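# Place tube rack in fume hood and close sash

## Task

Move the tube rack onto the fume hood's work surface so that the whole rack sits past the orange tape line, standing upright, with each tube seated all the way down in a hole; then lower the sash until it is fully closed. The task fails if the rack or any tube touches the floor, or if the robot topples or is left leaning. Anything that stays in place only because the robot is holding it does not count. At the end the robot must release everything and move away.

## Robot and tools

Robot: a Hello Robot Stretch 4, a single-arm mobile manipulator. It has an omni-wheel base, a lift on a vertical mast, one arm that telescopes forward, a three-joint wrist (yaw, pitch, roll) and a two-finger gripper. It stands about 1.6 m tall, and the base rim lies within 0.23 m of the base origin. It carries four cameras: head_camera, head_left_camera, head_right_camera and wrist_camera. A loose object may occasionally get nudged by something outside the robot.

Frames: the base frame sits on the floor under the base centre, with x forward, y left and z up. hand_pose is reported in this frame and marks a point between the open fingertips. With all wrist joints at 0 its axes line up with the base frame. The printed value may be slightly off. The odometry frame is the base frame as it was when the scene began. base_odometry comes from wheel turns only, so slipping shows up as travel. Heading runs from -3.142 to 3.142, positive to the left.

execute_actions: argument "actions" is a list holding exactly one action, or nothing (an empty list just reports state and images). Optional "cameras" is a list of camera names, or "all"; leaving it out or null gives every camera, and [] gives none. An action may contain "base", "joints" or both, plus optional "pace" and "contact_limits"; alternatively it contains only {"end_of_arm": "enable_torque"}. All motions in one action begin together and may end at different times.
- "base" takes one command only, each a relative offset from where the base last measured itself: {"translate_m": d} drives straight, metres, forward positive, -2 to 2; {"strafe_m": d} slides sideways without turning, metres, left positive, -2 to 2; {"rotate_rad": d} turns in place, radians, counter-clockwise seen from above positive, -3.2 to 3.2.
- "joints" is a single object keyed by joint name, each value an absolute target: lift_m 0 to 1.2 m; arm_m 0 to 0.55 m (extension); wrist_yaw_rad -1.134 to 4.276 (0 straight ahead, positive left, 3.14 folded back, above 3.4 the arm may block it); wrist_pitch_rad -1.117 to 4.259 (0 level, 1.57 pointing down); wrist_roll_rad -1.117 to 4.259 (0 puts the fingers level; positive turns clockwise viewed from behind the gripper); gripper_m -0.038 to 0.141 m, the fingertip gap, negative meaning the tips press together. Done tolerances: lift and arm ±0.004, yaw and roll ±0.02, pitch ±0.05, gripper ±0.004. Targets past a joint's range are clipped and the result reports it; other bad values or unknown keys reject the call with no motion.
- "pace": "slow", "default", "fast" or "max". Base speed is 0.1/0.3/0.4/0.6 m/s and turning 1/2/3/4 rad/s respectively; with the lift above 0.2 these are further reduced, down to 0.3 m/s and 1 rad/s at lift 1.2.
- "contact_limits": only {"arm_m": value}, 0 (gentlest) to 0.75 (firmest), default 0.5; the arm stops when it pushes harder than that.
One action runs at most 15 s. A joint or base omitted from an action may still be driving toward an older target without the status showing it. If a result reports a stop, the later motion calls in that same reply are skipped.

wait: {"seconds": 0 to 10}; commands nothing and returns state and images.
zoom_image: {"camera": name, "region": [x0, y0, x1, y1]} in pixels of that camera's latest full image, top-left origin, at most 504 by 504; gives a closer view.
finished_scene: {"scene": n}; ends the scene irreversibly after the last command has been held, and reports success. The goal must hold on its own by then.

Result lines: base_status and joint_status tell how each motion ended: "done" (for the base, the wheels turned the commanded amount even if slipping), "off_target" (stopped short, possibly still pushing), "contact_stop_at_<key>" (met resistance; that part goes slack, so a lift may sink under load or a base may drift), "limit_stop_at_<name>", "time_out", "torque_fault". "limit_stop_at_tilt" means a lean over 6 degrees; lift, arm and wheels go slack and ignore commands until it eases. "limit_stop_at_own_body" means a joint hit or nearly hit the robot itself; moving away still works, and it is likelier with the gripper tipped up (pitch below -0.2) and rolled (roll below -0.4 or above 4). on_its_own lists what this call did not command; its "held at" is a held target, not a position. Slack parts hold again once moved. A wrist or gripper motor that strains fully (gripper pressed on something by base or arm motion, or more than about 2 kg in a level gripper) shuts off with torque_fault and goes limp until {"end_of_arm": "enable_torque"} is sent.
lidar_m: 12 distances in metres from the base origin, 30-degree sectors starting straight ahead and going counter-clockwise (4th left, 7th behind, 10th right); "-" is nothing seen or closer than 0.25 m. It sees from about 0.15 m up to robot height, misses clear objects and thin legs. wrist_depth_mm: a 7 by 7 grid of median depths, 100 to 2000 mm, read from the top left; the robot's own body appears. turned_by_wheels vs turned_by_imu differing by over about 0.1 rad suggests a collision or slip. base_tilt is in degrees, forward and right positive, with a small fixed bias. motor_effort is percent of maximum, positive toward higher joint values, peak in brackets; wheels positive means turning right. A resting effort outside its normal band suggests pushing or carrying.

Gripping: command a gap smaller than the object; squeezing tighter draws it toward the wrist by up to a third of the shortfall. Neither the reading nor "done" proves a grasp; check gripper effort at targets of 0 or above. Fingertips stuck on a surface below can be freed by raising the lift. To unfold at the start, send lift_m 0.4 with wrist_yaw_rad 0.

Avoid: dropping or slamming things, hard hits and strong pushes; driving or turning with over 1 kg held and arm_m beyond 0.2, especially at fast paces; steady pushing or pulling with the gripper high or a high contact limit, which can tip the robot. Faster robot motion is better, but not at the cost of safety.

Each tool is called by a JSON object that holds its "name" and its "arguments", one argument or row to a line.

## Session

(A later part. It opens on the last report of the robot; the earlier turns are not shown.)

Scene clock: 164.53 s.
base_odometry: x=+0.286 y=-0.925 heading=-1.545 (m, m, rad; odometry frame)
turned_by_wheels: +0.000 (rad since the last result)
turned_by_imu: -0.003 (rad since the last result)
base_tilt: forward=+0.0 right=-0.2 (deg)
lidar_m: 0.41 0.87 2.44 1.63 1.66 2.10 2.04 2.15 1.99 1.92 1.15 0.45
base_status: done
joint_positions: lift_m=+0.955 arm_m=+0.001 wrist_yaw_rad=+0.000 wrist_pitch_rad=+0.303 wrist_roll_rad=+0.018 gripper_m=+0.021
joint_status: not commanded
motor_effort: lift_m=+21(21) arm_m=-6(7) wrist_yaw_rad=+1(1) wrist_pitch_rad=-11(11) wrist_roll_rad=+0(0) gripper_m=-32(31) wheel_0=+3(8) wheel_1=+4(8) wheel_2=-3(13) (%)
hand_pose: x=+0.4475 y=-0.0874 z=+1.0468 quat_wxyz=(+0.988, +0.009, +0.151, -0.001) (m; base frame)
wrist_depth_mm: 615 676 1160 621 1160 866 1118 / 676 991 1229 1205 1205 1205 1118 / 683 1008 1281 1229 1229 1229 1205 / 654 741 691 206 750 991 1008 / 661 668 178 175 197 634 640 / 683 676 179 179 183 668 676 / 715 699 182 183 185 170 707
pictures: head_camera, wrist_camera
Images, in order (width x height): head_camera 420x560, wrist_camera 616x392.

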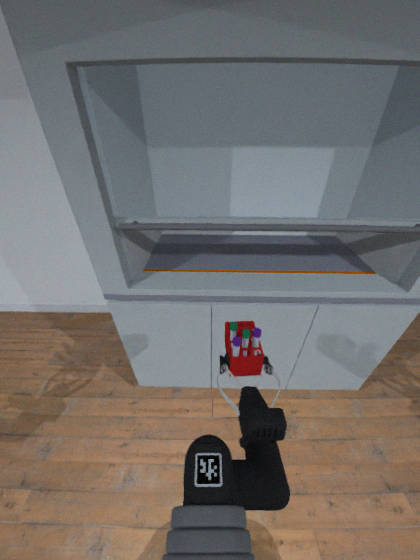

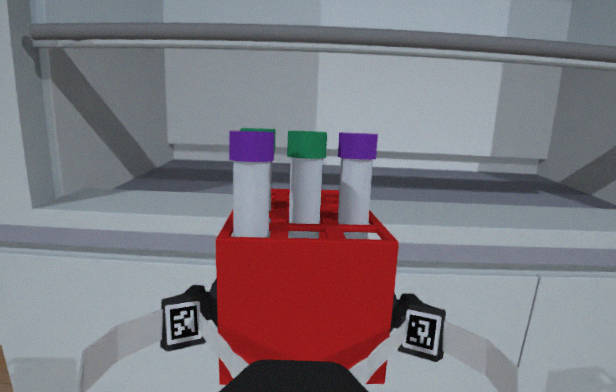

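{"name": "execute_actions", "arguments": {
  "actions": [
    {"base":{"translate_m":0.15},"pace":"slow"}
  ],
  "cameras": []
}}

{"name": "execute_actions", "arguments": {
  "actions": [
    {"joints":{"arm_m":0.42},"pace":"slow"}
  ],
  "cameras": ["head_camera","wrist_camera"]
}}

Scene clock: 168.17 s.
base_odometry: x=+0.290 y=-1.074 heading=-1.544 (m, m, rad; odometry frame)
turned_by_wheels: +0.001 (rad since the last result)
turned_by_imu: -0.001 (rad since the last result)
base_tilt: forward=+0.2 right=-0.2 (deg)
lidar_m: 0.42 0.71 2.20 2.06 1.67 2.25 2.19 2.31 1.98 1.93 0.95 0.44
base_status: done
joint_positions: lift_m=+0.955 arm_m=+0.001 wrist_yaw_rad=+0.000 wrist_pitch_rad=+0.303 wrist_roll_rad=+0.018 gripper_m=+0.021
joint_status: not commanded
motor_effort: lift_m=+21(21) arm_m=-7(7) wrist_yaw_rad=+1(2) wrist_pitch_rad=-11(11) wrist_roll_rad=+0(1) gripper_m=-31(32) wheel_0=+5(9) wheel_1=+6(7) wheel_2=-3(9) (%)
hand_pose: x=+0.4475 y=-0.0874 z=+1.0468 quat_wxyz=(+0.988, +0.009, +0.151, -0.001) (m; base frame)
wrist_depth_mm: 535 627 469 469 469 442 466 / 668 976 1060 1060 1060 1042 1042 / 668 976 1118 1078 1098 1098 1078 / 661 854 798 210 854 976 1008 / 496 500 178 175 198 530 539 / 521 512 179 179 183 504 496 / 535 530 182 182 185 171 525
pictures: none
No camera images: the call's "cameras" was empty. Leave "cameras" out to get every camera's image.

Scene clock: 173.63 s.
base_odometry: x=+0.290 y=-1.074 heading=-1.544 (m, m, rad; odometry frame)
turned_by_wheels: +0.000 (rad since the last result)
turned_by_imu: -0.001 (rad since the last result)
base_tilt: forward=+0.2 right=-0.2 (deg)
lidar_m: 0.66 0.72 2.21 2.08 1.66 2.26 2.19 2.32 1.98 1.92 0.95 0.72
base_status: not commanded
joint_positions: lift_m=+0.955 arm_m=+0.419 wrist_yaw_rad=+0.000 wrist_pitch_rad=+0.303 wrist_roll_rad=+0.018 gripper_m=+0.021
joint_status: all done
motor_effort: lift_m=+21(21) arm_m=+8(7) wrist_yaw_rad=+1(1) wrist_pitch_rad=-12(10) wrist_roll_rad=+0(0) gripper_m=-32(31) wheel_0=+5(6) wheel_1=+6(6) wheel_2=-3(3) (%)
hand_pose: x=+0.8650 y=-0.0874 z=+1.0468 quat_wxyz=(+0.988, +0.009, +0.151, -0.001) (m; base frame)
wrist_depth_mm: 634 640 634 634 627 615 627 / 647 661 661 654 654 654 647 / 654 691 676 654 676 668 668 / 654 750 707 209 699 699 699 / 539 554 177 175 198 603 615 / 404 413 179 179 183 442 439 / 325 314 182 183 185 171 351
pictures: head_camera, wrist_camera
Images, in order (width x height): head_camera 420x560, wrist_camera 616x392.

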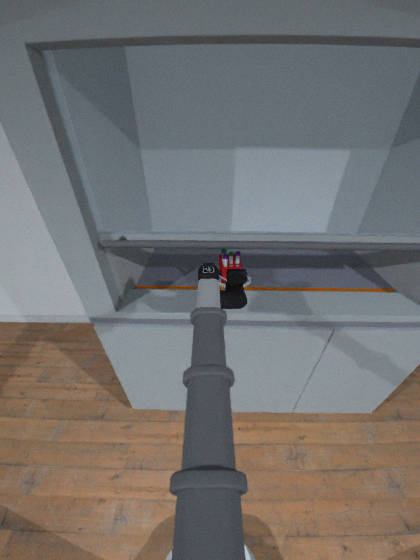

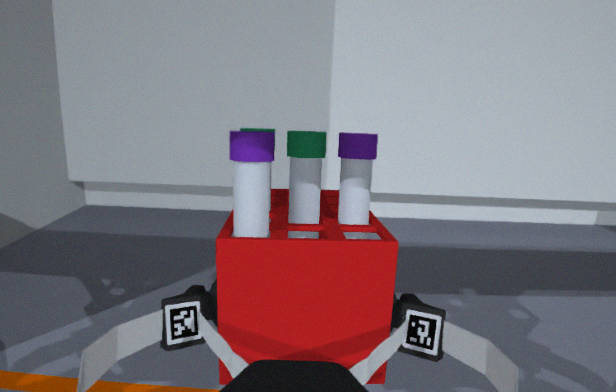

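{"name": "execute_actions", "arguments": {
  "actions": [
    {"joints":{"arm_m":0.48,"lift_m":0.935},"pace":"slow"}
  ],
  "cameras": ["wrist_camera"]
}}

{"name": "execute_actions", "arguments": {
  "actions": [
    {"joints":{"lift_m":0.902},"pace":"slow"}
  ],
  "cameras": ["head_camera","wrist_camera"]
}}

Scene clock: 175.70 s.
base_odometry: x=+0.290 y=-1.074 heading=-1.544 (m, m, rad; odometry frame)
turned_by_wheels: +0.000 (rad since the last result)
turned_by_imu: -0.001 (rad since the last result)
base_tilt: forward=+0.2 right=-0.2 (deg)
lidar_m: 0.68 0.71 2.21 2.05 1.69 2.27 2.20 2.31 1.97 1.95 0.94 0.70
base_status: not commanded
joint_positions: lift_m=+0.935 arm_m=+0.479 wrist_yaw_rad=+0.000 wrist_pitch_rad=+0.303 wrist_roll_rad=+0.018 gripper_m=+0.021
joint_status: all done
motor_effort: lift_m=+14(17) arm_m=+7(7) wrist_yaw_rad=+1(2) wrist_pitch_rad=-11(11) wrist_roll_rad=+0(0) gripper_m=-31(32) wheel_0=+5(5) wheel_1=+6(6) wheel_2=-3(3) (%)
hand_pose: x=+0.9250 y=-0.0874 z=+1.0274 quat_wxyz=(+0.988, +0.009, +0.151, -0.001) (m; base frame)
wrist_depth_mm: 585 585 574 569 569 574 569 / 597 597 603 591 603 591 585 / 621 621 621 609 615 615 609 / 627 691 654 211 640 691 634 / 496 508 178 175 198 554 564 / 368 379 179 180 183 404 404 / 300 286 182 183 185 171 320
pictures: wrist_camera
Images, in order (width x height): wrist_camera 616x392.

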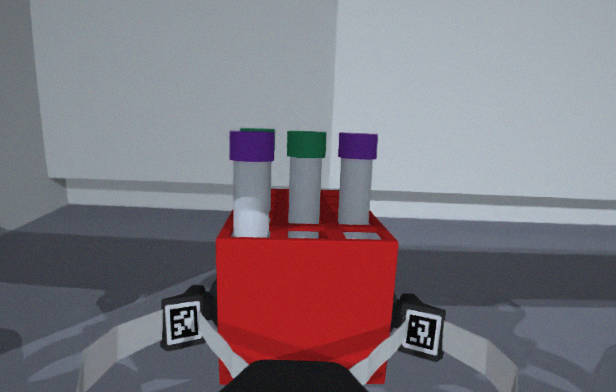

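Scene clock: 176.80 s.
base_odometry: x=+0.290 y=-1.074 heading=-1.544 (m, m, rad; odometry frame)
turned_by_wheels: +0.000 (rad since the last result)
turned_by_imu: +0.000 (rad since the last result)
base_tilt: forward=+0.2 right=-0.3 (deg)
lidar_m: 0.67 0.72 2.22 2.06 1.67 2.26 2.20 2.31 1.97 1.93 0.93 0.70
base_status: not commanded
joint_positions: lift_m=+0.902 arm_m=+0.479 wrist_yaw_rad=+0.000 wrist_pitch_rad=+0.303 wrist_roll_rad=+0.018 gripper_m=+0.021
joint_status: all done
motor_effort: lift_m=+14(14) arm_m=+7(7) wrist_yaw_rad=+1(1) wrist_pitch_rad=-12(11) wrist_roll_rad=+0(1) gripper_m=-30(32) wheel_0=+5(6) wheel_1=+6(6) wheel_2=-3(3) (%)
hand_pose: x=+0.9250 y=-0.0874 z=+0.9944 quat_wxyz=(+0.988, +0.009, +0.151, -0.001) (m; base frame)
wrist_depth_mm: 585 580 580 574 569 574 574 / 603 603 603 597 603 591 591 / 627 627 609 615 615 615 615 / 585 647 609 209 647 668 683 / 418 430 177 175 198 473 477 / 312 319 179 180 183 340 343 / 252 242 182 183 184 171 278
pictures: head_camera, wrist_camera
Images, in order (width x height): head_camera 420x560, wrist_camera 616x392.

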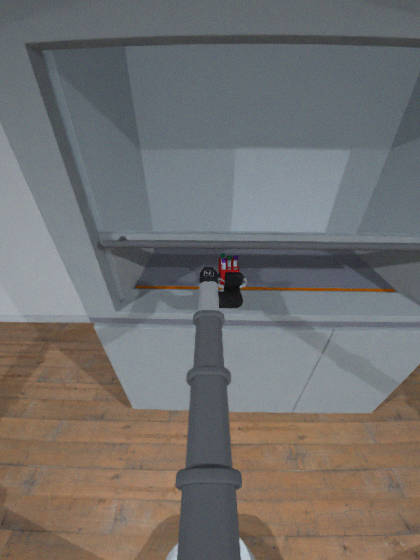

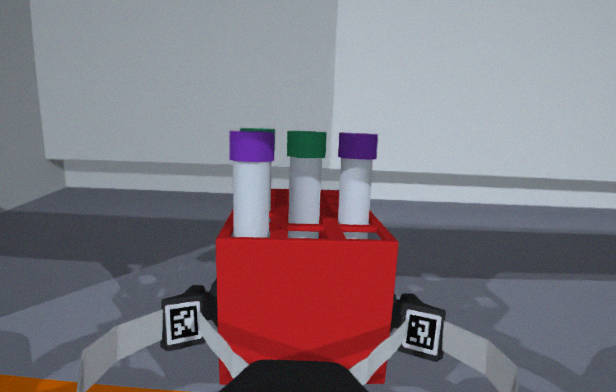

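{"name": "execute_actions", "arguments": {
  "actions": [
    {"joints":{"lift_m":0.888},"pace":"slow"}
  ],
  "cameras": ["wrist_camera"]
}}

Scene clock: 177.80 s.
base_odometry: x=+0.290 y=-1.074 heading=-1.544 (m, m, rad; odometry frame)
turned_by_wheels: +0.000 (rad since the last result)
turned_by_imu: +0.000 (rad since the last result)
base_tilt: forward=+0.2 right=-0.3 (deg)
lidar_m: 0.68 0.71 2.23 2.06 1.69 2.26 2.19 2.32 1.98 1.93 0.96 0.71
base_status: not commanded
joint_positions: lift_m=+0.888 arm_m=+0.479 wrist_yaw_rad=+0.000 wrist_pitch_rad=+0.303 wrist_roll_rad=+0.018 gripper_m=+0.021
joint_status: all done
motor_effort: lift_m=+14(15) arm_m=+7(8) wrist_yaw_rad=+2(2) wrist_pitch_rad=-10(11) wrist_roll_rad=+0(1) gripper_m=-32(32) wheel_0=+6(5) wheel_1=+6(6) wheel_2=-3(3) (%)
hand_pose: x=+0.9250 y=-0.0874 z=+0.9804 quat_wxyz=(+0.988, +0.009, +0.151, -0.001) (m; base frame)
wrist_depth_mm: 580 580 580 574 574 569 574 / 597 603 597 597 597 597 585 / 621 627 621 603 615 615 615 / 580 609 559 208 597 676 676 / 384 394 178 175 198 436 439 / 287 294 179 179 183 315 317 / 231 222 182 183 184 171 256
pictures: wrist_camera
Images, in order (width x height): wrist_camera 616x392.

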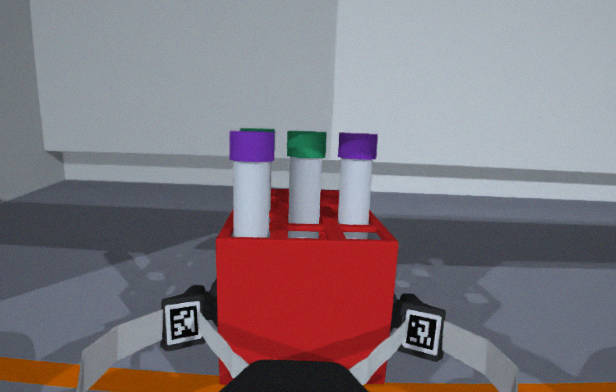

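{"name": "execute_actions", "arguments": {
  "actions": [
    {"joints":{"lift_m":0.872},"pace":"slow"}
  ],
  "cameras": ["wrist_camera"]
}}

Scene clock: 178.83 s.
base_odometry: x=+0.290 y=-1.074 heading=-1.544 (m, m, rad; odometry frame)
turned_by_wheels: +0.000 (rad since the last result)
turned_by_imu: +0.000 (rad since the last result)
base_tilt: forward=+0.3 right=-0.4 (deg)
lidar_m: 0.67 0.71 2.21 2.07 1.67 2.27 2.19 2.31 1.97 1.95 0.95 0.71
base_status: not commanded
joint_positions: lift_m=+0.872 arm_m=+0.479 wrist_yaw_rad=+0.000 wrist_pitch_rad=+0.303 wrist_roll_rad=+0.018 gripper_m=+0.021
joint_status: all done
motor_effort: lift_m=+14(15) arm_m=+7(7) wrist_yaw_rad=+1(1) wrist_pitch_rad=-10(11) wrist_roll_rad=-1(1) gripper_m=-31(31) wheel_0=+5(5) wheel_1=+6(6) wheel_2=-3(3) (%)
hand_pose: x=+0.9250 y=-0.0874 z=+0.9644 quat_wxyz=(+0.988, +0.009, +0.151, -0.001) (m; base frame)
wrist_depth_mm: 574 580 574 580 569 569 574 / 597 597 597 597 597 591 591 / 621 627 615 609 615 621 609 / 530 539 508 210 544 621 647 / 347 362 178 175 198 387 397 / 262 265 179 180 182 283 286 / 209 201 182 183 185 171 227
pictures: wrist_camera
Images, in order (width x height): wrist_camera 616x392.

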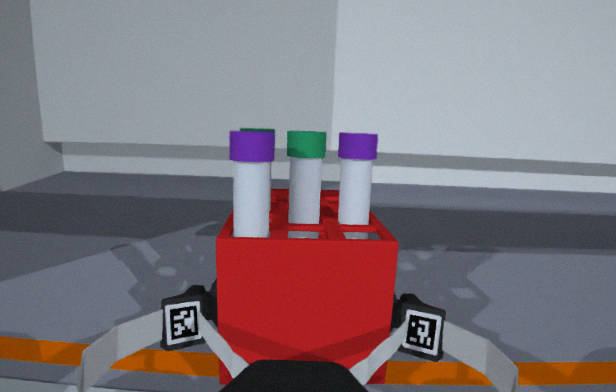

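{"name": "execute_actions", "arguments": {
  "actions": [
    {"joints":{"lift_m":0.885,"arm_m":0.55},"pace":"slow"}
  ],
  "cameras": ["wrist_camera"]
}}

{"name": "execute_actions", "arguments": {
  "actions": [
    {"joints":{"lift_m":0.873},"pace":"slow"}
  ],
  "cameras": []
}}

{"name": "execute_actions", "arguments": {
  "actions": [
    {"joints":{"gripper_m":0.141}}
  ],
  "cameras": ["wrist_camera","head_camera"]
}}

Scene clock: 181.37 s.
base_odometry: x=+0.290 y=-1.074 heading=-1.544 (m, m, rad; odometry frame)
turned_by_wheels: +0.000 (rad since the last result)
turned_by_imu: -0.001 (rad since the last result)
base_tilt: forward=+0.2 right=-0.2 (deg)
lidar_m: 0.68 0.69 2.22 2.06 1.67 2.26 2.19 2.32 1.98 1.95 0.94 0.70
base_status: not commanded
joint_positions: lift_m=+0.885 arm_m=+0.549 wrist_yaw_rad=+0.000 wrist_pitch_rad=+0.303 wrist_roll_rad=+0.018 gripper_m=+0.021
joint_status: all done
motor_effort: lift_m=+22(29) arm_m=+7(9) wrist_yaw_rad=+0(0) wrist_pitch_rad=-11(11) wrist_roll_rad=+0(1) gripper_m=-32(30) wheel_0=+5(5) wheel_1=+6(6) wheel_2=-3(3) (%)
hand_pose: x=+0.9949 y=-0.0874 z=+0.9767 quat_wxyz=(+0.988, +0.009, +0.151, -0.001) (m; base frame)
wrist_depth_mm: 517 512 512 508 508 508 512 / 530 530 535 535 525 521 530 / 549 554 544 539 544 549 544 / 569 585 549 209 585 609 603 / 377 392 178 174 198 424 433 / 281 287 180 179 182 309 309 / 227 217 181 183 185 171 245
pictures: wrist_camera
Images, in order (width x height): wrist_camera 616x392.

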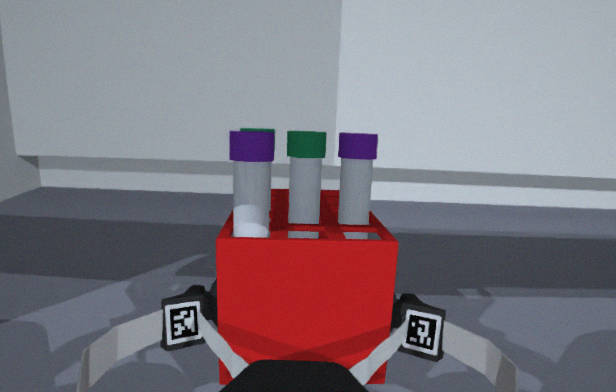

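Scene clock: 182.13 s.
base_odometry: x=+0.290 y=-1.074 heading=-1.544 (m, m, rad; odometry frame)
turned_by_wheels: +0.000 (rad since the last result)
turned_by_imu: +0.000 (rad since the last result)
base_tilt: forward=+0.1 right=-0.2 (deg)
lidar_m: 0.68 0.72 2.20 2.05 1.68 2.25 2.19 2.31 1.96 1.96 0.95 0.69
base_status: not commanded
joint_positions: lift_m=+0.873 arm_m=+0.549 wrist_yaw_rad=+0.000 wrist_pitch_rad=+0.303 wrist_roll_rad=+0.018 gripper_m=+0.021
joint_status: all done
motor_effort: lift_m=+14(26) arm_m=+7(7) wrist_yaw_rad=+0(1) wrist_pitch_rad=-11(12) wrist_roll_rad=-1(0) gripper_m=-32(33) wheel_0=+5(5) wheel_1=+6(6) wheel_2=-3(3) (%)
hand_pose: x=+0.9950 y=-0.0874 z=+0.9654 quat_wxyz=(+0.988, +0.009, +0.151, -0.001) (m; base frame)
wrist_depth_mm: 512 517 512 512 508 508 504 / 535 530 535 535 521 525 521 / 549 554 549 544 539 549 544 / 535 549 508 209 544 609 603 / 351 357 178 175 197 394 399 / 262 266 179 179 182 285 286 / 211 202 182 182 185 171 228
pictures: none
No camera images: the call's "cameras" was empty. Leave "cameras" out to get every camera's image.

Scene clock: 184.33 s.
base_odometry: x=+0.290 y=-1.074 heading=-1.544 (m, m, rad; odometry frame)
turned_by_wheels: +0.000 (rad since the last result)
turned_by_imu: -0.001 (rad since the last result)
base_tilt: forward=+0.3 right=-0.1 (deg)
lidar_m: 0.67 0.72 2.21 2.06 1.67 2.27 2.19 2.32 1.96 1.96 0.96 0.70
base_status: not commanded
joint_positions: lift_m=+0.873 arm_m=+0.549 wrist_yaw_rad=+0.000 wrist_pitch_rad=+0.303 wrist_roll_rad=+0.018 gripper_m=+0.141
joint_status: all done
motor_effort: lift_m=+14(14) arm_m=+7(7) wrist_yaw_rad=+0(1) wrist_pitch_rad=-9(11) wrist_roll_rad=+0(0) gripper_m=+1(31) wheel_0=+5(5) wheel_1=+6(6) wheel_2=-3(3) (%)
hand_pose: x=+0.9950 y=-0.0874 z=+0.9655 quat_wxyz=(+0.989, +0.009, +0.151, -0.001) (m; base frame)
wrist_depth_mm: 512 517 512 508 512 504 504 / 535 530 530 530 525 530 521 / 559 554 554 544 554 544 544 / 539 549 512 224 603 609 603 / 353 362 327 192 368 397 399 / 263 206 194 198 202 258 287 / 212 212 208 150 214 224 230
pictures: head_camera, wrist_camera
Images, in order (width x height): head_camera 420x560, wrist_camera 616x392.

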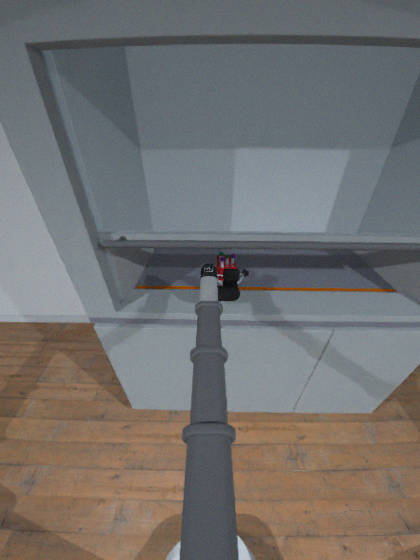

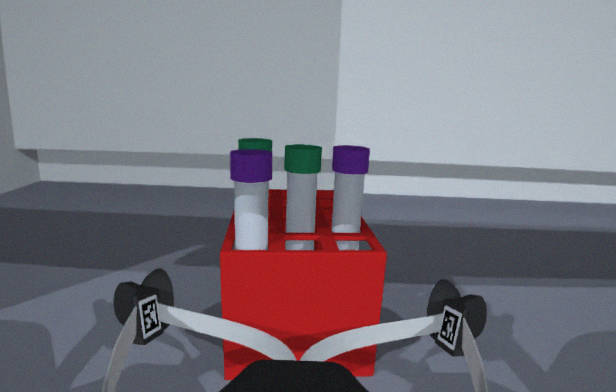

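Released. Retract.

{"name": "execute_actions", "arguments": {
  "actions": [
    {"joints":{"lift_m":0.9,"arm_m":0.3}}
  ],
  "cameras": ["wrist_camera","head_camera"]
}}

{"name": "execute_actions", "arguments": {
  "actions": [
    {"joints":{"arm_m":0.1,"gripper_m":0.0}}
  ],
  "cameras": []
}}

{"name": "execute_actions", "arguments": {
  "actions": [
    {"joints":{"lift_m":1.2,"wrist_pitch_rad":0.9}}
  ],
  "cameras": []
}}

{"name": "execute_actions", "arguments": {
  "actions": [
    {"joints":{"arm_m":0.3}}
  ],
  "cameras": ["wrist_camera","head_camera"]
}}

Scene clock: 186.43 s.
base_odometry: x=+0.290 y=-1.074 heading=-1.544 (m, m, rad; odometry frame)
turned_by_wheels: +0.000 (rad since the last result)
turned_by_imu: -0.001 (rad since the last result)
base_tilt: forward=+0.1 right=-0.3 (deg)
lidar_m: 0.68 0.71 2.19 2.07 1.68 2.24 2.20 2.31 1.98 1.95 0.95 0.71
base_status: not commanded
joint_positions: lift_m=+0.900 arm_m=+0.301 wrist_yaw_rad=+0.000 wrist_pitch_rad=+0.302 wrist_roll_rad=+0.018 gripper_m=+0.141
joint_status: all done
motor_effort: lift_m=+22(18) arm_m=-7(5) wrist_yaw_rad=+1(1) wrist_pitch_rad=-8(9) wrist_roll_rad=+0(0) gripper_m=+1(2) wheel_0=+6(5) wheel_1=+6(6) wheel_2=-3(3) (%)
hand_pose: x=+0.7476 y=-0.0874 z=+0.9920 quat_wxyz=(+0.989, +0.009, +0.151, -0.001) (m; base frame)
wrist_depth_mm: 654 741 741 741 741 741 741 / 661 778 768 768 759 768 768 / 654 809 798 788 788 788 788 / 591 654 668 449 715 741 768 / 418 427 436 449 455 466 473 / 256 204 268 274 277 252 281 / 207 206 212 150 218 218 224
pictures: head_camera, wrist_camera
Images, in order (width x height): head_camera 420x560, wrist_camera 616x392.

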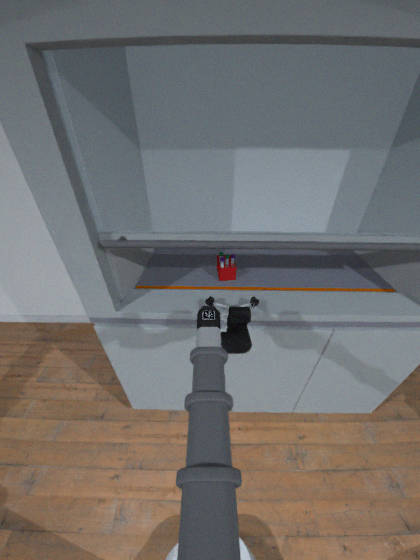

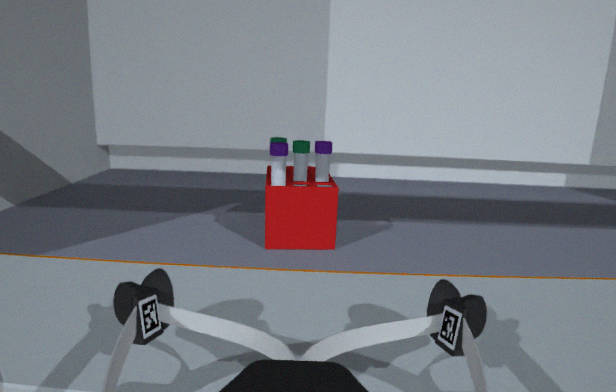

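Scene clock: 188.80 s.
base_odometry: x=+0.290 y=-1.074 heading=-1.544 (m, m, rad; odometry frame)
turned_by_wheels: +0.000 (rad since the last result)
turned_by_imu: -0.001 (rad since the last result)
base_tilt: forward=+0.3 right=-0.3 (deg)
lidar_m: 0.67 0.71 2.21 2.07 1.65 2.26 2.19 2.31 1.97 1.95 0.94 0.71
base_status: not commanded
joint_positions: lift_m=+0.900 arm_m=+0.101 wrist_yaw_rad=+0.000 wrist_pitch_rad=+0.302 wrist_roll_rad=+0.018 gripper_m=+0.000
joint_status: all done
motor_effort: lift_m=+21(22) arm_m=-7(11) wrist_yaw_rad=+1(1) wrist_pitch_rad=-8(8) wrist_roll_rad=+0(0) gripper_m=-7(6) wheel_0=+6(5) wheel_1=+6(6) wheel_2=-3(3) (%)
hand_pose: x=+0.5476 y=-0.0874 z=+0.9920 quat_wxyz=(+0.989, +0.009, +0.151, -0.001) (m; base frame)
wrist_depth_mm: 661 931 931 917 931 931 904 / 661 946 960 976 960 976 946 / 661 976 991 991 1008 1008 1008 / 521 661 676 647 723 750 788 / 387 387 384 382 384 387 392 / 407 404 389 204 389 392 387 / 415 410 410 173 175 407 407
pictures: none
No camera images: the call's "cameras" was empty. Leave "cameras" out to get every camera's image.

Scene clock: 191.10 s.
base_odometry: x=+0.290 y=-1.074 heading=-1.544 (m, m, rad; odometry frame)
turned_by_wheels: +0.000 (rad since the last result)
turned_by_imu: -0.001 (rad since the last result)
base_tilt: forward=+0.2 right=-0.3 (deg)
lidar_m: 0.68 0.72 2.21 2.07 1.67 2.26 2.20 2.29 1.98 1.93 0.95 0.71
base_status: not commanded
joint_positions: lift_m=+1.200 arm_m=+0.101 wrist_yaw_rad=+0.000 wrist_pitch_rad=+0.901 wrist_roll_rad=+0.018 gripper_m=+0.000
joint_status: all done
motor_effort: lift_m=+22(23) arm_m=-7(7) wrist_yaw_rad=+1(1) wrist_pitch_rad=-5(6) wrist_roll_rad=-1(1) gripper_m=-7(7) wheel_0=+5(6) wheel_1=+6(6) wheel_2=-3(3) (%)
hand_pose: x=+0.4512 y=-0.0874 z=+1.1517 quat_wxyz=(+0.900, +0.008, +0.435, -0.004) (m; base frame)
wrist_depth_mm: 654 866 904 931 946 960 960 / 668 750 768 732 778 788 798 / 591 597 609 603 615 621 683 / 549 549 554 544 549 554 554 / 683 654 654 634 627 627 609 / 946 854 741 203 750 778 768 / 1255 1025 1025 173 175 1008 1025
pictures: none
No camera images: the call's "cameras" was empty. Leave "cameras" out to get every camera's image.

Scene clock: 192.80 s.
base_odometry: x=+0.290 y=-1.074 heading=-1.544 (m, m, rad; odometry frame)
turned_by_wheels: +0.000 (rad since the last result)
turned_by_imu: +0.000 (rad since the last result)
base_tilt: forward=+0.3 right=-0.3 (deg)
lidar_m: 0.68 0.73 2.22 2.07 1.69 2.27 2.19 2.31 1.97 1.95 0.95 0.71
base_status: not commanded
joint_positions: lift_m=+1.200 arm_m=+0.299 wrist_yaw_rad=+0.000 wrist_pitch_rad=+0.901 wrist_roll_rad=+0.018 gripper_m=+0.000
joint_status: all done
motor_effort: lift_m=+22(22) arm_m=+7(7) wrist_yaw_rad=+0(2) wrist_pitch_rad=-5(6) wrist_roll_rad=+0(1) gripper_m=-6(6) wheel_0=+6(6) wheel_1=+6(6) wheel_2=-3(3) (%)
hand_pose: x=+0.6487 y=-0.0874 z=+1.1517 quat_wxyz=(+0.900, +0.008, +0.436, -0.004) (m; base frame)
wrist_depth_mm: 210 209 208 208 207 206 206 / 179 179 178 178 178 178 177 / 621 640 640 574 640 654 654 / 564 554 564 569 580 580 585 / 455 459 466 473 469 477 480 / 421 413 415 203 421 424 430 / 508 439 442 174 176 418 442
pictures: head_camera, wrist_camera
Images, in order (width x height): head_camera 420x560, wrist_camera 616x392.

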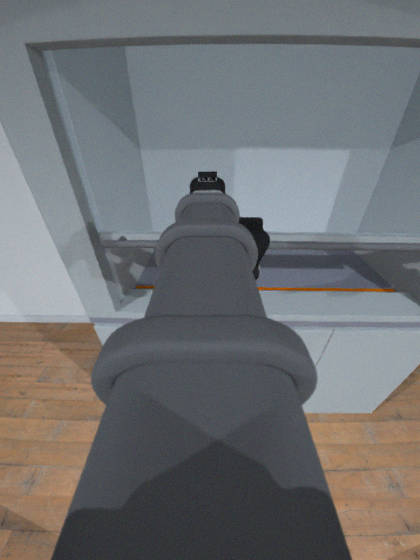

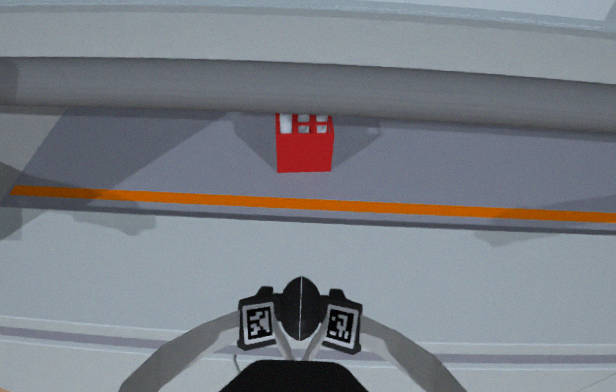

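{"name": "execute_actions", "arguments": {
  "actions": [
    {"joints":{"arm_m":0.2}}
  ],
  "cameras": []
}}

{"name": "execute_actions", "arguments": {
  "actions": [
    {"joints":{"wrist_pitch_rad":0.35}}
  ],
  "cameras": []
}}

{"name": "execute_actions", "arguments": {
  "actions": [
    {"joints":{"arm_m":0.27}}
  ],
  "cameras": ["wrist_camera"]
}}

Scene clock: 194.40 s.
base_odometry: x=+0.290 y=-1.074 heading=-1.544 (m, m, rad; odometry frame)
turned_by_wheels: +0.000 (rad since the last result)
turned_by_imu: +0.000 (rad since the last result)
base_tilt: forward=+0.3 right=-0.3 (deg)
lidar_m: 0.67 0.72 2.21 2.06 1.68 2.26 2.19 2.32 1.97 1.95 0.96 0.69
base_status: not commanded
joint_positions: lift_m=+1.200 arm_m=+0.201 wrist_yaw_rad=+0.000 wrist_pitch_rad=+0.901 wrist_roll_rad=+0.018 gripper_m=+0.000
joint_status: all done
motor_effort: lift_m=+22(22) arm_m=-7(6) wrist_yaw_rad=+1(1) wrist_pitch_rad=-6(6) wrist_roll_rad=+0(0) gripper_m=-6(7) wheel_0=+5(5) wheel_1=+6(6) wheel_2=-3(3) (%)
hand_pose: x=+0.5512 y=-0.0874 z=+1.1517 quat_wxyz=(+0.900, +0.008, +0.436, -0.004) (m; base frame)
wrist_depth_mm: 621 831 842 854 252 250 248 / 661 759 759 654 768 798 809 / 615 634 647 647 661 676 676 / 517 517 530 530 535 539 544 / 484 484 480 480 484 477 477 / 615 591 535 202 535 554 549 / 878 732 732 174 176 707 715
pictures: none
No camera images: the call's "cameras" was empty. Leave "cameras" out to get every camera's image.

Scene clock: 195.27 s.
base_odometry: x=+0.290 y=-1.074 heading=-1.544 (m, m, rad; odometry frame)
turned_by_wheels: +0.000 (rad since the last result)
turned_by_imu: +0.000 (rad since the last result)
base_tilt: forward=+0.2 right=-0.4 (deg)
lidar_m: 0.67 0.72 2.21 2.06 1.68 2.27 2.19 2.32 1.97 1.95 0.94 0.70
base_status: not commanded
joint_positions: lift_m=+1.200 arm_m=+0.201 wrist_yaw_rad=+0.000 wrist_pitch_rad=+0.353 wrist_roll_rad=+0.018 gripper_m=+0.000
joint_status: all done
motor_effort: lift_m=+22(22) arm_m=-7(7) wrist_yaw_rad=+0(0) wrist_pitch_rad=-9(13) wrist_roll_rad=-1(0) gripper_m=-7(4) wheel_0=+5(6) wheel_1=+6(6) wheel_2=-3(3) (%)
hand_pose: x=+0.6429 y=-0.0874 z=+1.2783 quat_wxyz=(+0.984, +0.009, +0.175, -0.002) (m; base frame)
wrist_depth_mm: 654 831 831 842 831 831 809 / 654 854 866 866 866 866 866 / 647 917 904 904 891 891 904 / 647 931 946 946 931 946 931 / 297 330 332 332 334 334 336 / 683 759 289 204 291 741 759 / 615 621 615 174 176 676 691
pictures: none
No camera images: the call's "cameras" was empty. Leave "cameras" out to get every camera's image.

Scene clock: 196.40 s.
base_odometry: x=+0.290 y=-1.074 heading=-1.544 (m, m, rad; odometry frame)
turned_by_wheels: +0.000 (rad since the last result)
turned_by_imu: +0.000 (rad since the last result)
base_tilt: forward=+0.3 right=-0.2 (deg)
lidar_m: 0.68 0.72 2.21 2.05 1.68 2.27 2.20 2.31 1.98 1.94 0.94 0.71
base_status: not commanded
joint_positions: lift_m=+1.200 arm_m=+0.268 wrist_yaw_rad=-0.002 wrist_pitch_rad=+0.351 wrist_roll_rad=+0.018 gripper_m=+0.000
joint_status: all done
motor_effort: lift_m=+20(22) arm_m=+10(11) wrist_yaw_rad=+7(8) wrist_pitch_rad=-5(9) wrist_roll_rad=-1(0) gripper_m=-4(7) wheel_0=+5(5) wheel_1=+6(6) wheel_2=-3(3) (%)
hand_pose: x=+0.7099 y=-0.0879 z=+1.2787 quat_wxyz=(+0.985, +0.009, +0.175, -0.003) (m; base frame)
wrist_depth_mm: 654 768 768 759 768 759 759 / 661 809 798 798 809 788 788 / 654 831 820 842 831 831 831 / 661 866 891 878 878 878 866 / 285 290 917 904 904 891 891 / 230 234 271 203 270 271 270 / 621 225 226 172 179 223 640
pictures: wrist_camera
Images, in order (width x height): wrist_camera 616x392.

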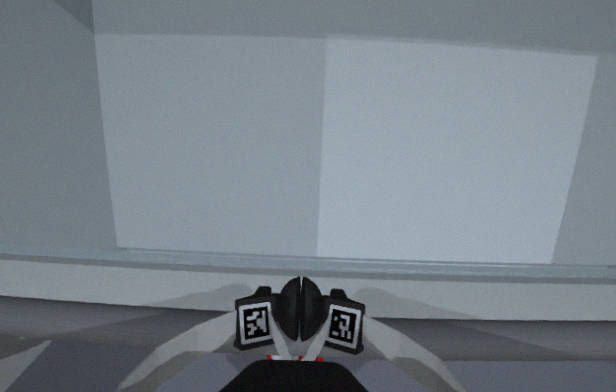

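Tips over bar, touching the glass frame. Back slightly and push down.

{"name": "execute_actions", "arguments": {
  "actions": [
    {"joints":{"arm_m":0.255}}
  ],
  "cameras": []
}}

{"name": "execute_actions", "arguments": {
  "actions": [
    {"joints":{"lift_m":0.9}}
  ],
  "cameras": ["wrist_camera"]
}}

Scene clock: 197.23 s.
base_odometry: x=+0.290 y=-1.075 heading=-1.544 (m, m, rad; odometry frame)
turned_by_wheels: +0.000 (rad since the last result)
turned_by_imu: +0.000 (rad since the last result)
base_tilt: forward=+0.2 right=-0.2 (deg)
lidar_m: 0.67 0.73 2.22 2.07 1.69 2.25 2.18 2.31 1.99 1.94 0.94 0.70
base_status: not commanded
joint_positions: lift_m=+1.200 arm_m=+0.256 wrist_yaw_rad=+0.000 wrist_pitch_rad=+0.352 wrist_roll_rad=+0.018 gripper_m=+0.000
joint_status: all done
motor_effort: lift_m=+20(21) arm_m=-7(5) wrist_yaw_rad=+1(7) wrist_pitch_rad=-7(6) wrist_roll_rad=+0(0) gripper_m=-7(7) wheel_0=+5(5) wheel_1=+6(6) wheel_2=-2(3) (%)
hand_pose: x=+0.6980 y=-0.0875 z=+1.2786 quat_wxyz=(+0.985, +0.009, +0.175, -0.002) (m; base frame)
wrist_depth_mm: 654 788 778 778 768 768 768 / 654 809 820 809 809 809 798 / 654 854 854 854 831 842 831 / 661 891 891 891 866 891 878 / 286 289 294 303 931 904 904 / 238 238 236 204 244 247 281 / 615 627 621 174 176 654 668
pictures: none
No camera images: the call's "cameras" was empty. Leave "cameras" out to get every camera's image.

Scene clock: 198.47 s.
base_odometry: x=+0.290 y=-1.075 heading=-1.545 (m, m, rad; odometry frame)
turned_by_wheels: +0.000 (rad since the last result)
turned_by_imu: +0.008 (rad since the last result)
base_tilt: forward=+0.2 right=-0.3 (deg)
lidar_m: 0.68 0.71 2.25 2.04 1.69 2.25 2.19 2.32 1.97 1.93 0.95 0.70
base_status: not commanded
joint_positions: lift_m=+1.151 arm_m=+0.255 wrist_yaw_rad=+0.000 wrist_pitch_rad=+0.356 wrist_roll_rad=+0.018 gripper_m=+0.000
joint_status: lift_m contact_stop (moved -0.049 of -0.300)
on_its_own: lift_m is slack since a contact_stop (your +0.900 is given up)
motor_effort: lift_m=+18(18) arm_m=-2(7) wrist_yaw_rad=+1(19) wrist_pitch_rad=-19(98) wrist_roll_rad=-1(1) gripper_m=-7(8) wheel_0=+2(5) wheel_1=+1(7) wheel_2=+0(6) (%)
hand_pose: x=+0.6966 y=-0.0875 z=+1.2282 quat_wxyz=(+0.984, +0.009, +0.177, -0.002) (m; base frame)
wrist_depth_mm: 634 778 788 788 768 768 759 / 640 820 809 809 798 809 798 / 640 842 854 854 831 842 831 / 273 277 283 854 866 866 866 / 228 225 227 223 224 224 226 / 634 691 707 202 723 707 699 / 559 559 539 172 176 603 609
pictures: wrist_camera
Images, in order (width x height): wrist_camera 616x392.

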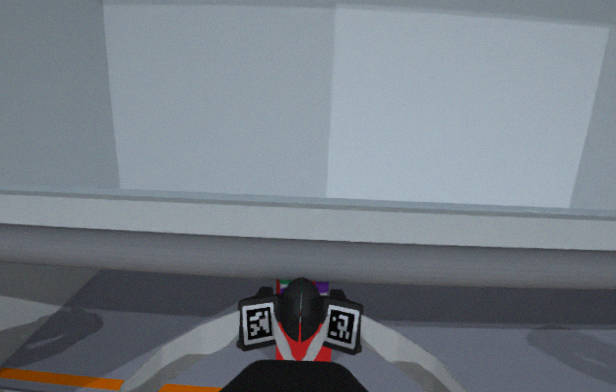

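{"name": "execute_actions", "arguments": {
  "actions": [
    {"joints":{"lift_m":1.2}}
  ],
  "cameras": []
}}

{"name": "execute_actions", "arguments": {
  "actions": [
    {"joints":{"arm_m":0.275}}
  ],
  "cameras": ["wrist_camera"]
}}

{"name": "execute_actions", "arguments": {
  "actions": [
    {"joints":{"lift_m":1.1},"pace":"slow"}
  ],
  "cameras": ["wrist_camera"]
}}

Scene clock: 200.03 s.
base_odometry: x=+0.290 y=-1.075 heading=-1.545 (m, m, rad; odometry frame)
turned_by_wheels: +0.000 (rad since the last result)
turned_by_imu: +0.000 (rad since the last result)
base_tilt: forward=+0.2 right=-0.3 (deg)
lidar_m: 0.67 0.72 2.23 2.07 1.68 2.25 2.20 2.31 1.97 1.95 0.95 0.69
base_status: not commanded
joint_positions: lift_m=+1.200 arm_m=+0.255 wrist_yaw_rad=+0.000 wrist_pitch_rad=+0.352 wrist_roll_rad=+0.018 gripper_m=+0.000
joint_status: all done
motor_effort: lift_m=+22(27) arm_m=-2(2) wrist_yaw_rad=+1(11) wrist_pitch_rad=-9(70) wrist_roll_rad=+0(1) gripper_m=-6(6) wheel_0=+2(2) wheel_1=+1(1) wheel_2=+0(0) (%)
hand_pose: x=+0.6970 y=-0.0875 z=+1.2783 quat_wxyz=(+0.984, +0.009, +0.175, -0.002) (m; base frame)
wrist_depth_mm: 627 778 778 778 778 768 759 / 640 820 809 809 798 809 798 / 634 854 842 854 842 842 831 / 647 904 904 891 866 866 866 / 297 303 917 917 917 917 904 / 242 245 246 204 281 278 281 / 621 603 615 174 176 237 627
pictures: none
No camera images: the call's "cameras" was empty. Leave "cameras" out to get every camera's image.

Scene clock: 200.77 s.
base_odometry: x=+0.290 y=-1.075 heading=-1.545 (m, m, rad; odometry frame)
turned_by_wheels: +0.000 (rad since the last result)
turned_by_imu: +0.000 (rad since the last result)
base_tilt: forward=+0.2 right=-0.2 (deg)
lidar_m: 0.67 0.70 2.23 2.06 1.68 2.26 2.20 2.31 1.98 1.96 0.94 0.70
base_status: not commanded
joint_positions: lift_m=+1.200 arm_m=+0.274 wrist_yaw_rad=+0.000 wrist_pitch_rad=+0.352 wrist_roll_rad=+0.018 gripper_m=+0.000
joint_status: all done
motor_effort: lift_m=+22(22) arm_m=+7(7) wrist_yaw_rad=+2(2) wrist_pitch_rad=-8(9) wrist_roll_rad=-1(0) gripper_m=-5(7) wheel_0=+2(2) wheel_1=+1(1) wheel_2=+0(0) (%)
hand_pose: x=+0.7154 y=-0.0875 z=+1.2783 quat_wxyz=(+0.984, +0.009, +0.175, -0.002) (m; base frame)
wrist_depth_mm: 634 759 768 750 750 750 750 / 634 798 798 778 788 778 768 / 640 842 831 842 820 809 820 / 654 866 878 854 878 854 842 / 585 854 904 891 891 904 891 / 271 267 265 204 266 267 266 / 591 221 219 174 176 220 219
pictures: wrist_camera
Images, in order (width x height): wrist_camera 616x392.

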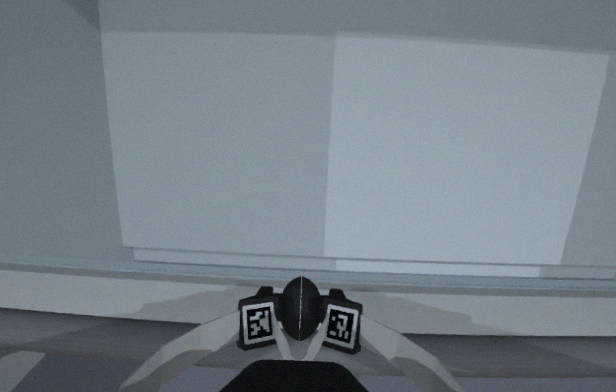

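Scene clock: 202.13 s.
base_odometry: x=+0.290 y=-1.075 heading=-1.545 (m, m, rad; odometry frame)
turned_by_wheels: -0.001 (rad since the last result)
turned_by_imu: +0.004 (rad since the last result)
base_tilt: forward=+0.2 right=-0.3 (deg)
lidar_m: 0.68 0.72 2.26 2.08 1.69 2.25 2.19 2.32 1.97 1.95 0.94 0.69
base_status: not commanded
joint_positions: lift_m=+1.162 arm_m=+0.274 wrist_yaw_rad=-0.004 wrist_pitch_rad=+0.343 wrist_roll_rad=+0.018 gripper_m=+0.000
joint_status: lift_m contact_stop (moved -0.037 of -0.100)
on_its_own: lift_m is slack since a contact_stop (your +1.100 is given up); wrist_yaw_rad is at rest, and its effort (+14) is outside its rest range (-13 to +13)
motor_effort: lift_m=+18(20) arm_m=+7(7) wrist_yaw_rad=+14(21) wrist_pitch_rad=+17(96) wrist_roll_rad=+0(1) gripper_m=-7(5) wheel_0=-1(2) wheel_1=+0(1) wheel_2=-3(3) (%)
hand_pose: x=+0.7159 y=-0.0886 z=+1.2434 quat_wxyz=(+0.985, +0.009, +0.171, -0.004) (m; base frame)
wrist_depth_mm: 634 778 768 768 750 759 741 / 634 809 798 798 788 788 778 / 640 831 831 831 809 809 820 / 640 854 854 878 866 842 831 / 574 842 891 878 891 904 904 / 251 265 264 202 263 264 266 / 569 217 199 185 178 216 219
pictures: wrist_camera
Images, in order (width x height): wrist_camera 616x392.

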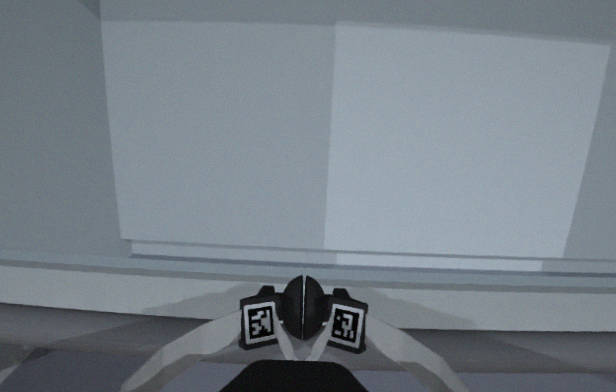

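{"name": "execute_actions", "arguments": {
  "actions": [
    {"joints":{"lift_m":1.0}}
  ],
  "cameras": []
}}

Scene clock: 203.53 s.
base_odometry: x=+0.290 y=-1.075 heading=-1.545 (m, m, rad; odometry frame)
turned_by_wheels: +0.000 (rad since the last result)
turned_by_imu: -0.001 (rad since the last result)
base_tilt: forward=+0.2 right=-0.2 (deg)
lidar_m: 0.67 0.72 2.26 2.07 1.67 2.25 2.19 2.31 1.97 1.94 0.94 0.70
base_status: not commanded
joint_positions: lift_m=+1.132 arm_m=+0.274 wrist_yaw_rad=-0.003 wrist_pitch_rad=+0.346 wrist_roll_rad=+0.018 gripper_m=+0.000
joint_status: lift_m contact_stop (moved -0.030 of -0.162)
on_its_own: lift_m is slack since a contact_stop (your +1.000 is given up)
motor_effort: lift_m=+18(18) arm_m=+7(7) wrist_yaw_rad=+9(22) wrist_pitch_rad=+11(98) wrist_roll_rad=+0(0) gripper_m=-5(6) wheel_0=-2(2) wheel_1=+0(2) wheel_2=-3(3) (%)
hand_pose: x=+0.7158 y=-0.0883 z=+1.2124 quat_wxyz=(+0.985, +0.009, +0.172, -0.003) (m; base frame)
wrist_depth_mm: 621 768 768 759 759 759 750 / 634 809 788 798 778 788 778 / 634 831 831 831 820 820 820 / 640 866 878 866 854 866 866 / 569 842 878 904 891 891 878 / 251 267 264 202 264 265 267 / 530 219 218 170 178 217 220
pictures: none
No camera images: the call's "cameras" was empty. Leave "cameras" out to get every camera's image.

{"name": "execute_actions", "arguments": {
  "actions": [
    {"joints":{"lift_m":1.0},"contact_limits":{}}
  ],
  "cameras": []
}}

action 0: "contact_limits" must be an object like {"arm_m": 0.15}; or leave it out

{"name": "execute_actions", "arguments": {
  "actions": [
    {"joints":{"lift_m":1.0}}
  ],
  "cameras": []
}}

Scene clock: 205.07 s.
base_odometry: x=+0.290 y=-1.075 heading=-1.545 (m, m, rad; odometry frame)
turned_by_wheels: +0.000 (rad since the last result)
turned_by_imu: +0.000 (rad since the last result)
base_tilt: forward=+0.2 right=-0.2 (deg)
lidar_m: 0.68 0.71 2.23 2.07 1.67 2.25 2.20 2.32 1.98 1.94 0.94 0.70
base_status: not commanded
joint_positions: lift_m=+1.102 arm_m=+0.274 wrist_yaw_rad=-0.004 wrist_pitch_rad=+0.344 wrist_roll_rad=+0.018 gripper_m=+0.000
joint_status: lift_m contact_stop (moved -0.030 of -0.132)
on_its_own: lift_m is slack since a contact_stop (your +1.000 is given up)
motor_effort: lift_m=+18(18) arm_m=+7(7) wrist_yaw_rad=+12(21) wrist_pitch_rad=+16(98) wrist_roll_rad=+0(0) gripper_m=-6(8) wheel_0=-2(3) wheel_1=+0(2) wheel_2=-3(3) (%)
hand_pose: x=+0.7159 y=-0.0884 z=+1.1824 quat_wxyz=(+0.985, +0.009, +0.171, -0.003) (m; base frame)
wrist_depth_mm: 634 759 778 759 759 759 759 / 640 788 798 798 788 788 798 / 634 831 842 831 842 820 820 / 640 866 878 854 866 866 842 / 569 842 866 878 904 891 878 / 250 265 262 201 263 266 266 / 492 219 217 170 179 216 220
pictures: none
No camera images: the call's "cameras" was empty. Leave "cameras" out to get every camera's image.

{"name": "execute_actions", "arguments": {
  "actions": [
    {"joints":{"lift_m":1.2}}
  ],
  "cameras": []
}}

{"name": "execute_actions", "arguments": {
  "actions": [
    {"joints":{"wrist_pitch_rad":0.7}}
  ],
  "cameras": []
}}

{"name": "execute_actions", "arguments": {
  "actions": [
    {"joints":{"arm_m":0.325},"contact_limits":{"arm_m":0.15}}
  ],
  "cameras": ["wrist_camera"]
}}

{"name": "execute_actions", "arguments": {
  "actions": [
    {"joints":{"lift_m":1.0}}
  ],
  "cameras": ["wrist_camera"]
}}

Scene clock: 206.77 s.
base_odometry: x=+0.290 y=-1.075 heading=-1.545 (m, m, rad; odometry frame)
turned_by_wheels: +0.000 (rad since the last result)
turned_by_imu: +0.000 (rad since the last result)
base_tilt: forward=+0.2 right=-0.3 (deg)
lidar_m: 0.68 0.71 2.23 2.06 1.69 2.24 2.19 2.33 1.98 1.95 0.94 0.69
base_status: not commanded
joint_positions: lift_m=+1.200 arm_m=+0.274 wrist_yaw_rad=+0.000 wrist_pitch_rad=+0.352 wrist_roll_rad=+0.018 gripper_m=+0.000
joint_status: all done
motor_effort: lift_m=+22(26) arm_m=+7(7) wrist_yaw_rad=+1(12) wrist_pitch_rad=-6(15) wrist_roll_rad=+0(0) gripper_m=-6(7) wheel_0=-2(3) wheel_1=+0(0) wheel_2=-2(2) (%)
hand_pose: x=+0.7155 y=-0.0875 z=+1.2785 quat_wxyz=(+0.985, +0.009, +0.175, -0.002) (m; base frame)
wrist_depth_mm: 627 768 759 750 750 759 741 / 627 798 798 798 788 788 778 / 621 820 831 820 820 820 842 / 634 878 878 878 866 842 842 / 640 917 931 904 904 891 891 / 661 778 788 204 842 842 842 / 304 303 297 173 175 668 691
pictures: none
No camera images: the call's "cameras" was empty. Leave "cameras" out to get every camera's image.

Scene clock: 207.53 s.
base_odometry: x=+0.290 y=-1.075 heading=-1.545 (m, m, rad; odometry frame)
turned_by_wheels: +0.000 (rad since the last result)
turned_by_imu: +0.000 (rad since the last result)
base_tilt: forward=+0.1 right=-0.1 (deg)
lidar_m: 0.68 0.71 2.22 2.05 1.68 2.25 2.19 2.32 1.96 1.95 0.94 0.71
base_status: not commanded
joint_positions: lift_m=+1.200 arm_m=+0.274 wrist_yaw_rad=+0.000 wrist_pitch_rad=+0.701 wrist_roll_rad=+0.018 gripper_m=+0.000
joint_status: all done
motor_effort: lift_m=+22(22) arm_m=+7(7) wrist_yaw_rad=+1(1) wrist_pitch_rad=-5(5) wrist_roll_rad=+0(0) gripper_m=-6(6) wheel_0=-3(2) wheel_1=+0(0) wheel_2=-2(2) (%)
hand_pose: x=+0.6651 y=-0.0875 z=+1.1918 quat_wxyz=(+0.939, +0.009, +0.343, -0.003) (m; base frame)
wrist_depth_mm: 621 788 778 778 759 759 750 / 627 854 866 854 831 831 809 / 634 842 866 904 931 891 904 / 317 322 732 580 750 750 759 / 277 279 310 306 310 307 307 / 480 480 273 204 273 473 477 / 424 421 418 173 176 445 442
pictures: none
No camera images: the call's "cameras" was empty. Leave "cameras" out to get every camera's image.

Scene clock: 208.53 s.
base_odometry: x=+0.290 y=-1.075 heading=-1.545 (m, m, rad; odometry frame)
turned_by_wheels: +0.000 (rad since the last result)
turned_by_imu: +0.000 (rad since the last result)
base_tilt: forward=+0.2 right=-0.3 (deg)
lidar_m: 0.68 0.71 2.23 2.06 1.68 2.24 2.18 2.33 1.98 1.95 0.94 0.70
base_status: not commanded
joint_positions: lift_m=+1.200 arm_m=+0.324 wrist_yaw_rad=+0.000 wrist_pitch_rad=+0.701 wrist_roll_rad=+0.018 gripper_m=+0.000
joint_status: all done
motor_effort: lift_m=+22(22) arm_m=+7(7) wrist_yaw_rad=+2(1) wrist_pitch_rad=-6(6) wrist_roll_rad=+0(0) gripper_m=-6(8) wheel_0=-2(2) wheel_1=+0(0) wheel_2=-3(2) (%)
contact_limits: arm_m 0.15
hand_pose: x=+0.7150 y=-0.0875 z=+1.1917 quat_wxyz=(+0.939, +0.009, +0.344, -0.003) (m; base frame)
wrist_depth_mm: 621 732 732 732 715 715 707 / 627 788 809 788 788 768 768 / 627 842 866 854 878 854 854 / 634 715 715 683 741 759 759 / 276 274 274 277 281 627 634 / 238 243 274 204 274 273 271 / 421 236 235 173 175 231 231
pictures: wrist_camera
Images, in order (width x height): wrist_camera 616x392.

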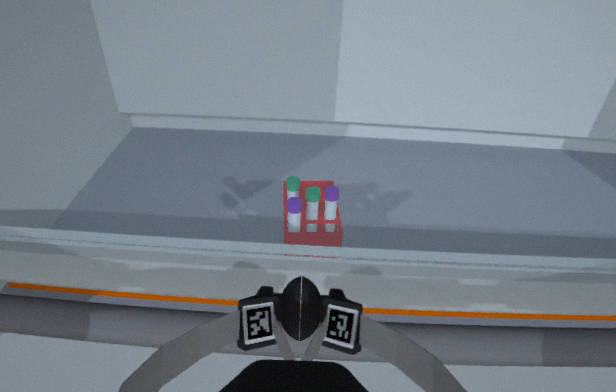

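Scene clock: 209.83 s.
base_odometry: x=+0.290 y=-1.075 heading=-1.545 (m, m, rad; odometry frame)
turned_by_wheels: +0.000 (rad since the last result)
turned_by_imu: +0.005 (rad since the last result)
base_tilt: forward=+0.2 right=-0.2 (deg)
lidar_m: 0.69 0.73 2.26 1.92 1.69 2.25 2.19 2.32 1.97 1.96 0.94 0.70
base_status: not commanded
joint_positions: lift_m=+1.164 arm_m=+0.324 wrist_yaw_rad=-0.004 wrist_pitch_rad=+0.696 wrist_roll_rad=+0.018 gripper_m=+0.000
joint_status: lift_m contact_stop (moved -0.036 of -0.200)
on_its_own: lift_m is slack since a contact_stop (your +1.000 is given up); wrist_yaw_rad is at rest, and its effort (+14) is outside its rest range (-13 to +13)
motor_effort: lift_m=+18(17) arm_m=+7(7) wrist_yaw_rad=+14(25) wrist_pitch_rad=+9(65) wrist_roll_rad=+0(0) gripper_m=-5(5) wheel_0=-4(4) wheel_1=+0(4) wheel_2=-2(4) (%)
hand_pose: x=+0.7157 y=-0.0883 z=+1.1573 quat_wxyz=(+0.940, +0.009, +0.341, -0.005) (m; base frame)
wrist_depth_mm: 609 732 723 723 723 715 699 / 621 798 788 788 788 778 768 / 627 788 842 854 866 831 866 / 621 676 676 539 707 707 715 / 271 268 266 267 270 273 273 / 231 232 234 201 266 267 271 / 392 382 384 169 178 224 394
pictures: wrist_camera
Images, in order (width x height): wrist_camera 616x392.

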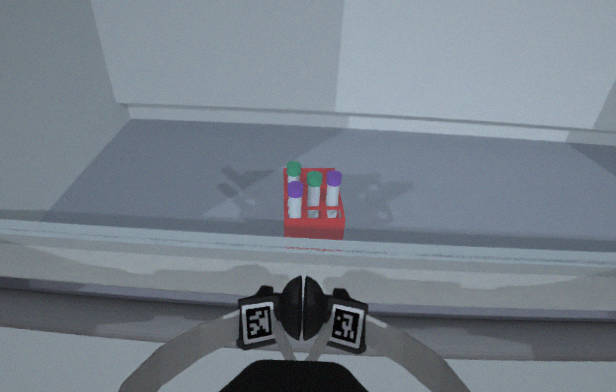

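Better effort. Repeat.

{"name": "execute_actions", "arguments": {
  "actions": [
    {"joints":{"lift_m":0.95}}
  ],
  "cameras": []
}}

Scene clock: 211.13 s.
base_odometry: x=+0.290 y=-1.075 heading=-1.545 (m, m, rad; odometry frame)
turned_by_wheels: +0.000 (rad since the last result)
turned_by_imu: -0.001 (rad since the last result)
base_tilt: forward=+0.1 right=-0.2 (deg)
lidar_m: 0.67 0.72 2.27 1.95 1.69 2.23 2.20 2.32 1.96 1.95 0.95 0.69
base_status: not commanded
joint_positions: lift_m=+1.142 arm_m=+0.324 wrist_yaw_rad=-0.003 wrist_pitch_rad=+0.697 wrist_roll_rad=+0.018 gripper_m=+0.000
joint_status: lift_m contact_stop (moved -0.022 of -0.214)
on_its_own: lift_m is slack since a contact_stop (your +0.950 is given up)
motor_effort: lift_m=+18(16) arm_m=+7(7) wrist_yaw_rad=+10(21) wrist_pitch_rad=+9(62) wrist_roll_rad=+0(0) gripper_m=-6(6) wheel_0=-3(4) wheel_1=+0(3) wheel_2=-2(3) (%)
hand_pose: x=+0.7156 y=-0.0882 z=+1.1352 quat_wxyz=(+0.940, +0.009, +0.341, -0.005) (m; base frame)
wrist_depth_mm: 621 732 732 723 715 715 707 / 634 788 809 798 788 778 768 / 627 768 788 809 820 842 842 / 603 634 640 530 661 676 683 / 270 268 268 268 270 273 273 / 231 231 235 201 267 266 268 / 368 364 366 170 178 224 370
pictures: none
No camera images: the call's "cameras" was empty. Leave "cameras" out to get every camera's image.

{"name": "execute_actions", "arguments": {
  "actions": [
    {"joints":{"lift_m":0.9},"pace":"fast"}
  ],
  "cameras": []
}}

Scene clock: 212.43 s.
base_odometry: x=+0.290 y=-1.075 heading=-1.545 (m, m, rad; odometry frame)
turned_by_wheels: +0.000 (rad since the last result)
turned_by_imu: +0.000 (rad since the last result)
base_tilt: forward=+0.2 right=-0.2 (deg)
lidar_m: 0.68 0.71 2.26 1.94 1.68 2.25 2.19 2.32 1.96 1.96 0.93 0.71
base_status: not commanded
joint_positions: lift_m=+1.116 arm_m=+0.324 wrist_yaw_rad=-0.003 wrist_pitch_rad=+0.698 wrist_roll_rad=+0.018 gripper_m=+0.000
joint_status: lift_m contact_stop (moved -0.027 of -0.242)
on_its_own: lift_m is slack since a contact_stop (your +0.900 is given up)
motor_effort: lift_m=+18(18) arm_m=+7(7) wrist_yaw_rad=+10(24) wrist_pitch_rad=+4(72) wrist_roll_rad=+0(0) gripper_m=-5(6) wheel_0=-3(4) wheel_1=+0(5) wheel_2=-2(4) (%)
hand_pose: x=+0.7155 y=-0.0882 z=+1.1083 quat_wxyz=(+0.940, +0.009, +0.342, -0.005) (m; base frame)
wrist_depth_mm: 621 732 732 723 723 715 707 / 621 798 842 798 788 778 759 / 627 723 741 707 759 759 798 / 569 585 603 517 609 621 621 / 272 270 268 266 271 273 276 / 231 232 235 202 266 266 270 / 342 334 338 170 178 224 343
pictures: none
No camera images: the call's "cameras" was empty. Leave "cameras" out to get every camera's image.

{"name": "execute_actions", "arguments": {
  "actions": [
    {"joints":{"lift_m":0.9},"pace":"fast"}
  ],
  "cameras": []
}}

Scene clock: 213.77 s.
base_odometry: x=+0.290 y=-1.075 heading=-1.545 (m, m, rad; odometry frame)
turned_by_wheels: +0.000 (rad since the last result)
turned_by_imu: +0.000 (rad since the last result)
base_tilt: forward=+0.2 right=-0.3 (deg)
lidar_m: 0.68 0.72 2.25 1.93 1.67 2.25 2.19 2.32 1.96 1.95 0.94 0.70
base_status: not commanded
joint_positions: lift_m=+1.089 arm_m=+0.324 wrist_yaw_rad=-0.003 wrist_pitch_rad=+0.698 wrist_roll_rad=+0.018 gripper_m=+0.000
joint_status: lift_m contact_stop (moved -0.026 of -0.216)
on_its_own: lift_m is slack since a contact_stop (your +0.900 is given up)
motor_effort: lift_m=+18(16) arm_m=+7(7) wrist_yaw_rad=+11(24) wrist_pitch_rad=+5(71) wrist_roll_rad=+0(0) gripper_m=-6(5) wheel_0=-3(3) wheel_1=+0(5) wheel_2=-2(5) (%)
hand_pose: x=+0.7155 y=-0.0882 z=+1.0820 quat_wxyz=(+0.940, +0.009, +0.342, -0.005) (m; base frame)
wrist_depth_mm: 621 732 723 732 715 723 699 / 634 778 831 809 820 778 768 / 615 676 683 574 707 723 723 / 539 549 559 508 569 580 580 / 272 268 267 267 270 273 273 / 231 232 234 201 266 271 270 / 314 309 309 170 178 225 317
pictures: none
No camera images: the call's "cameras" was empty. Leave "cameras" out to get every camera's image.


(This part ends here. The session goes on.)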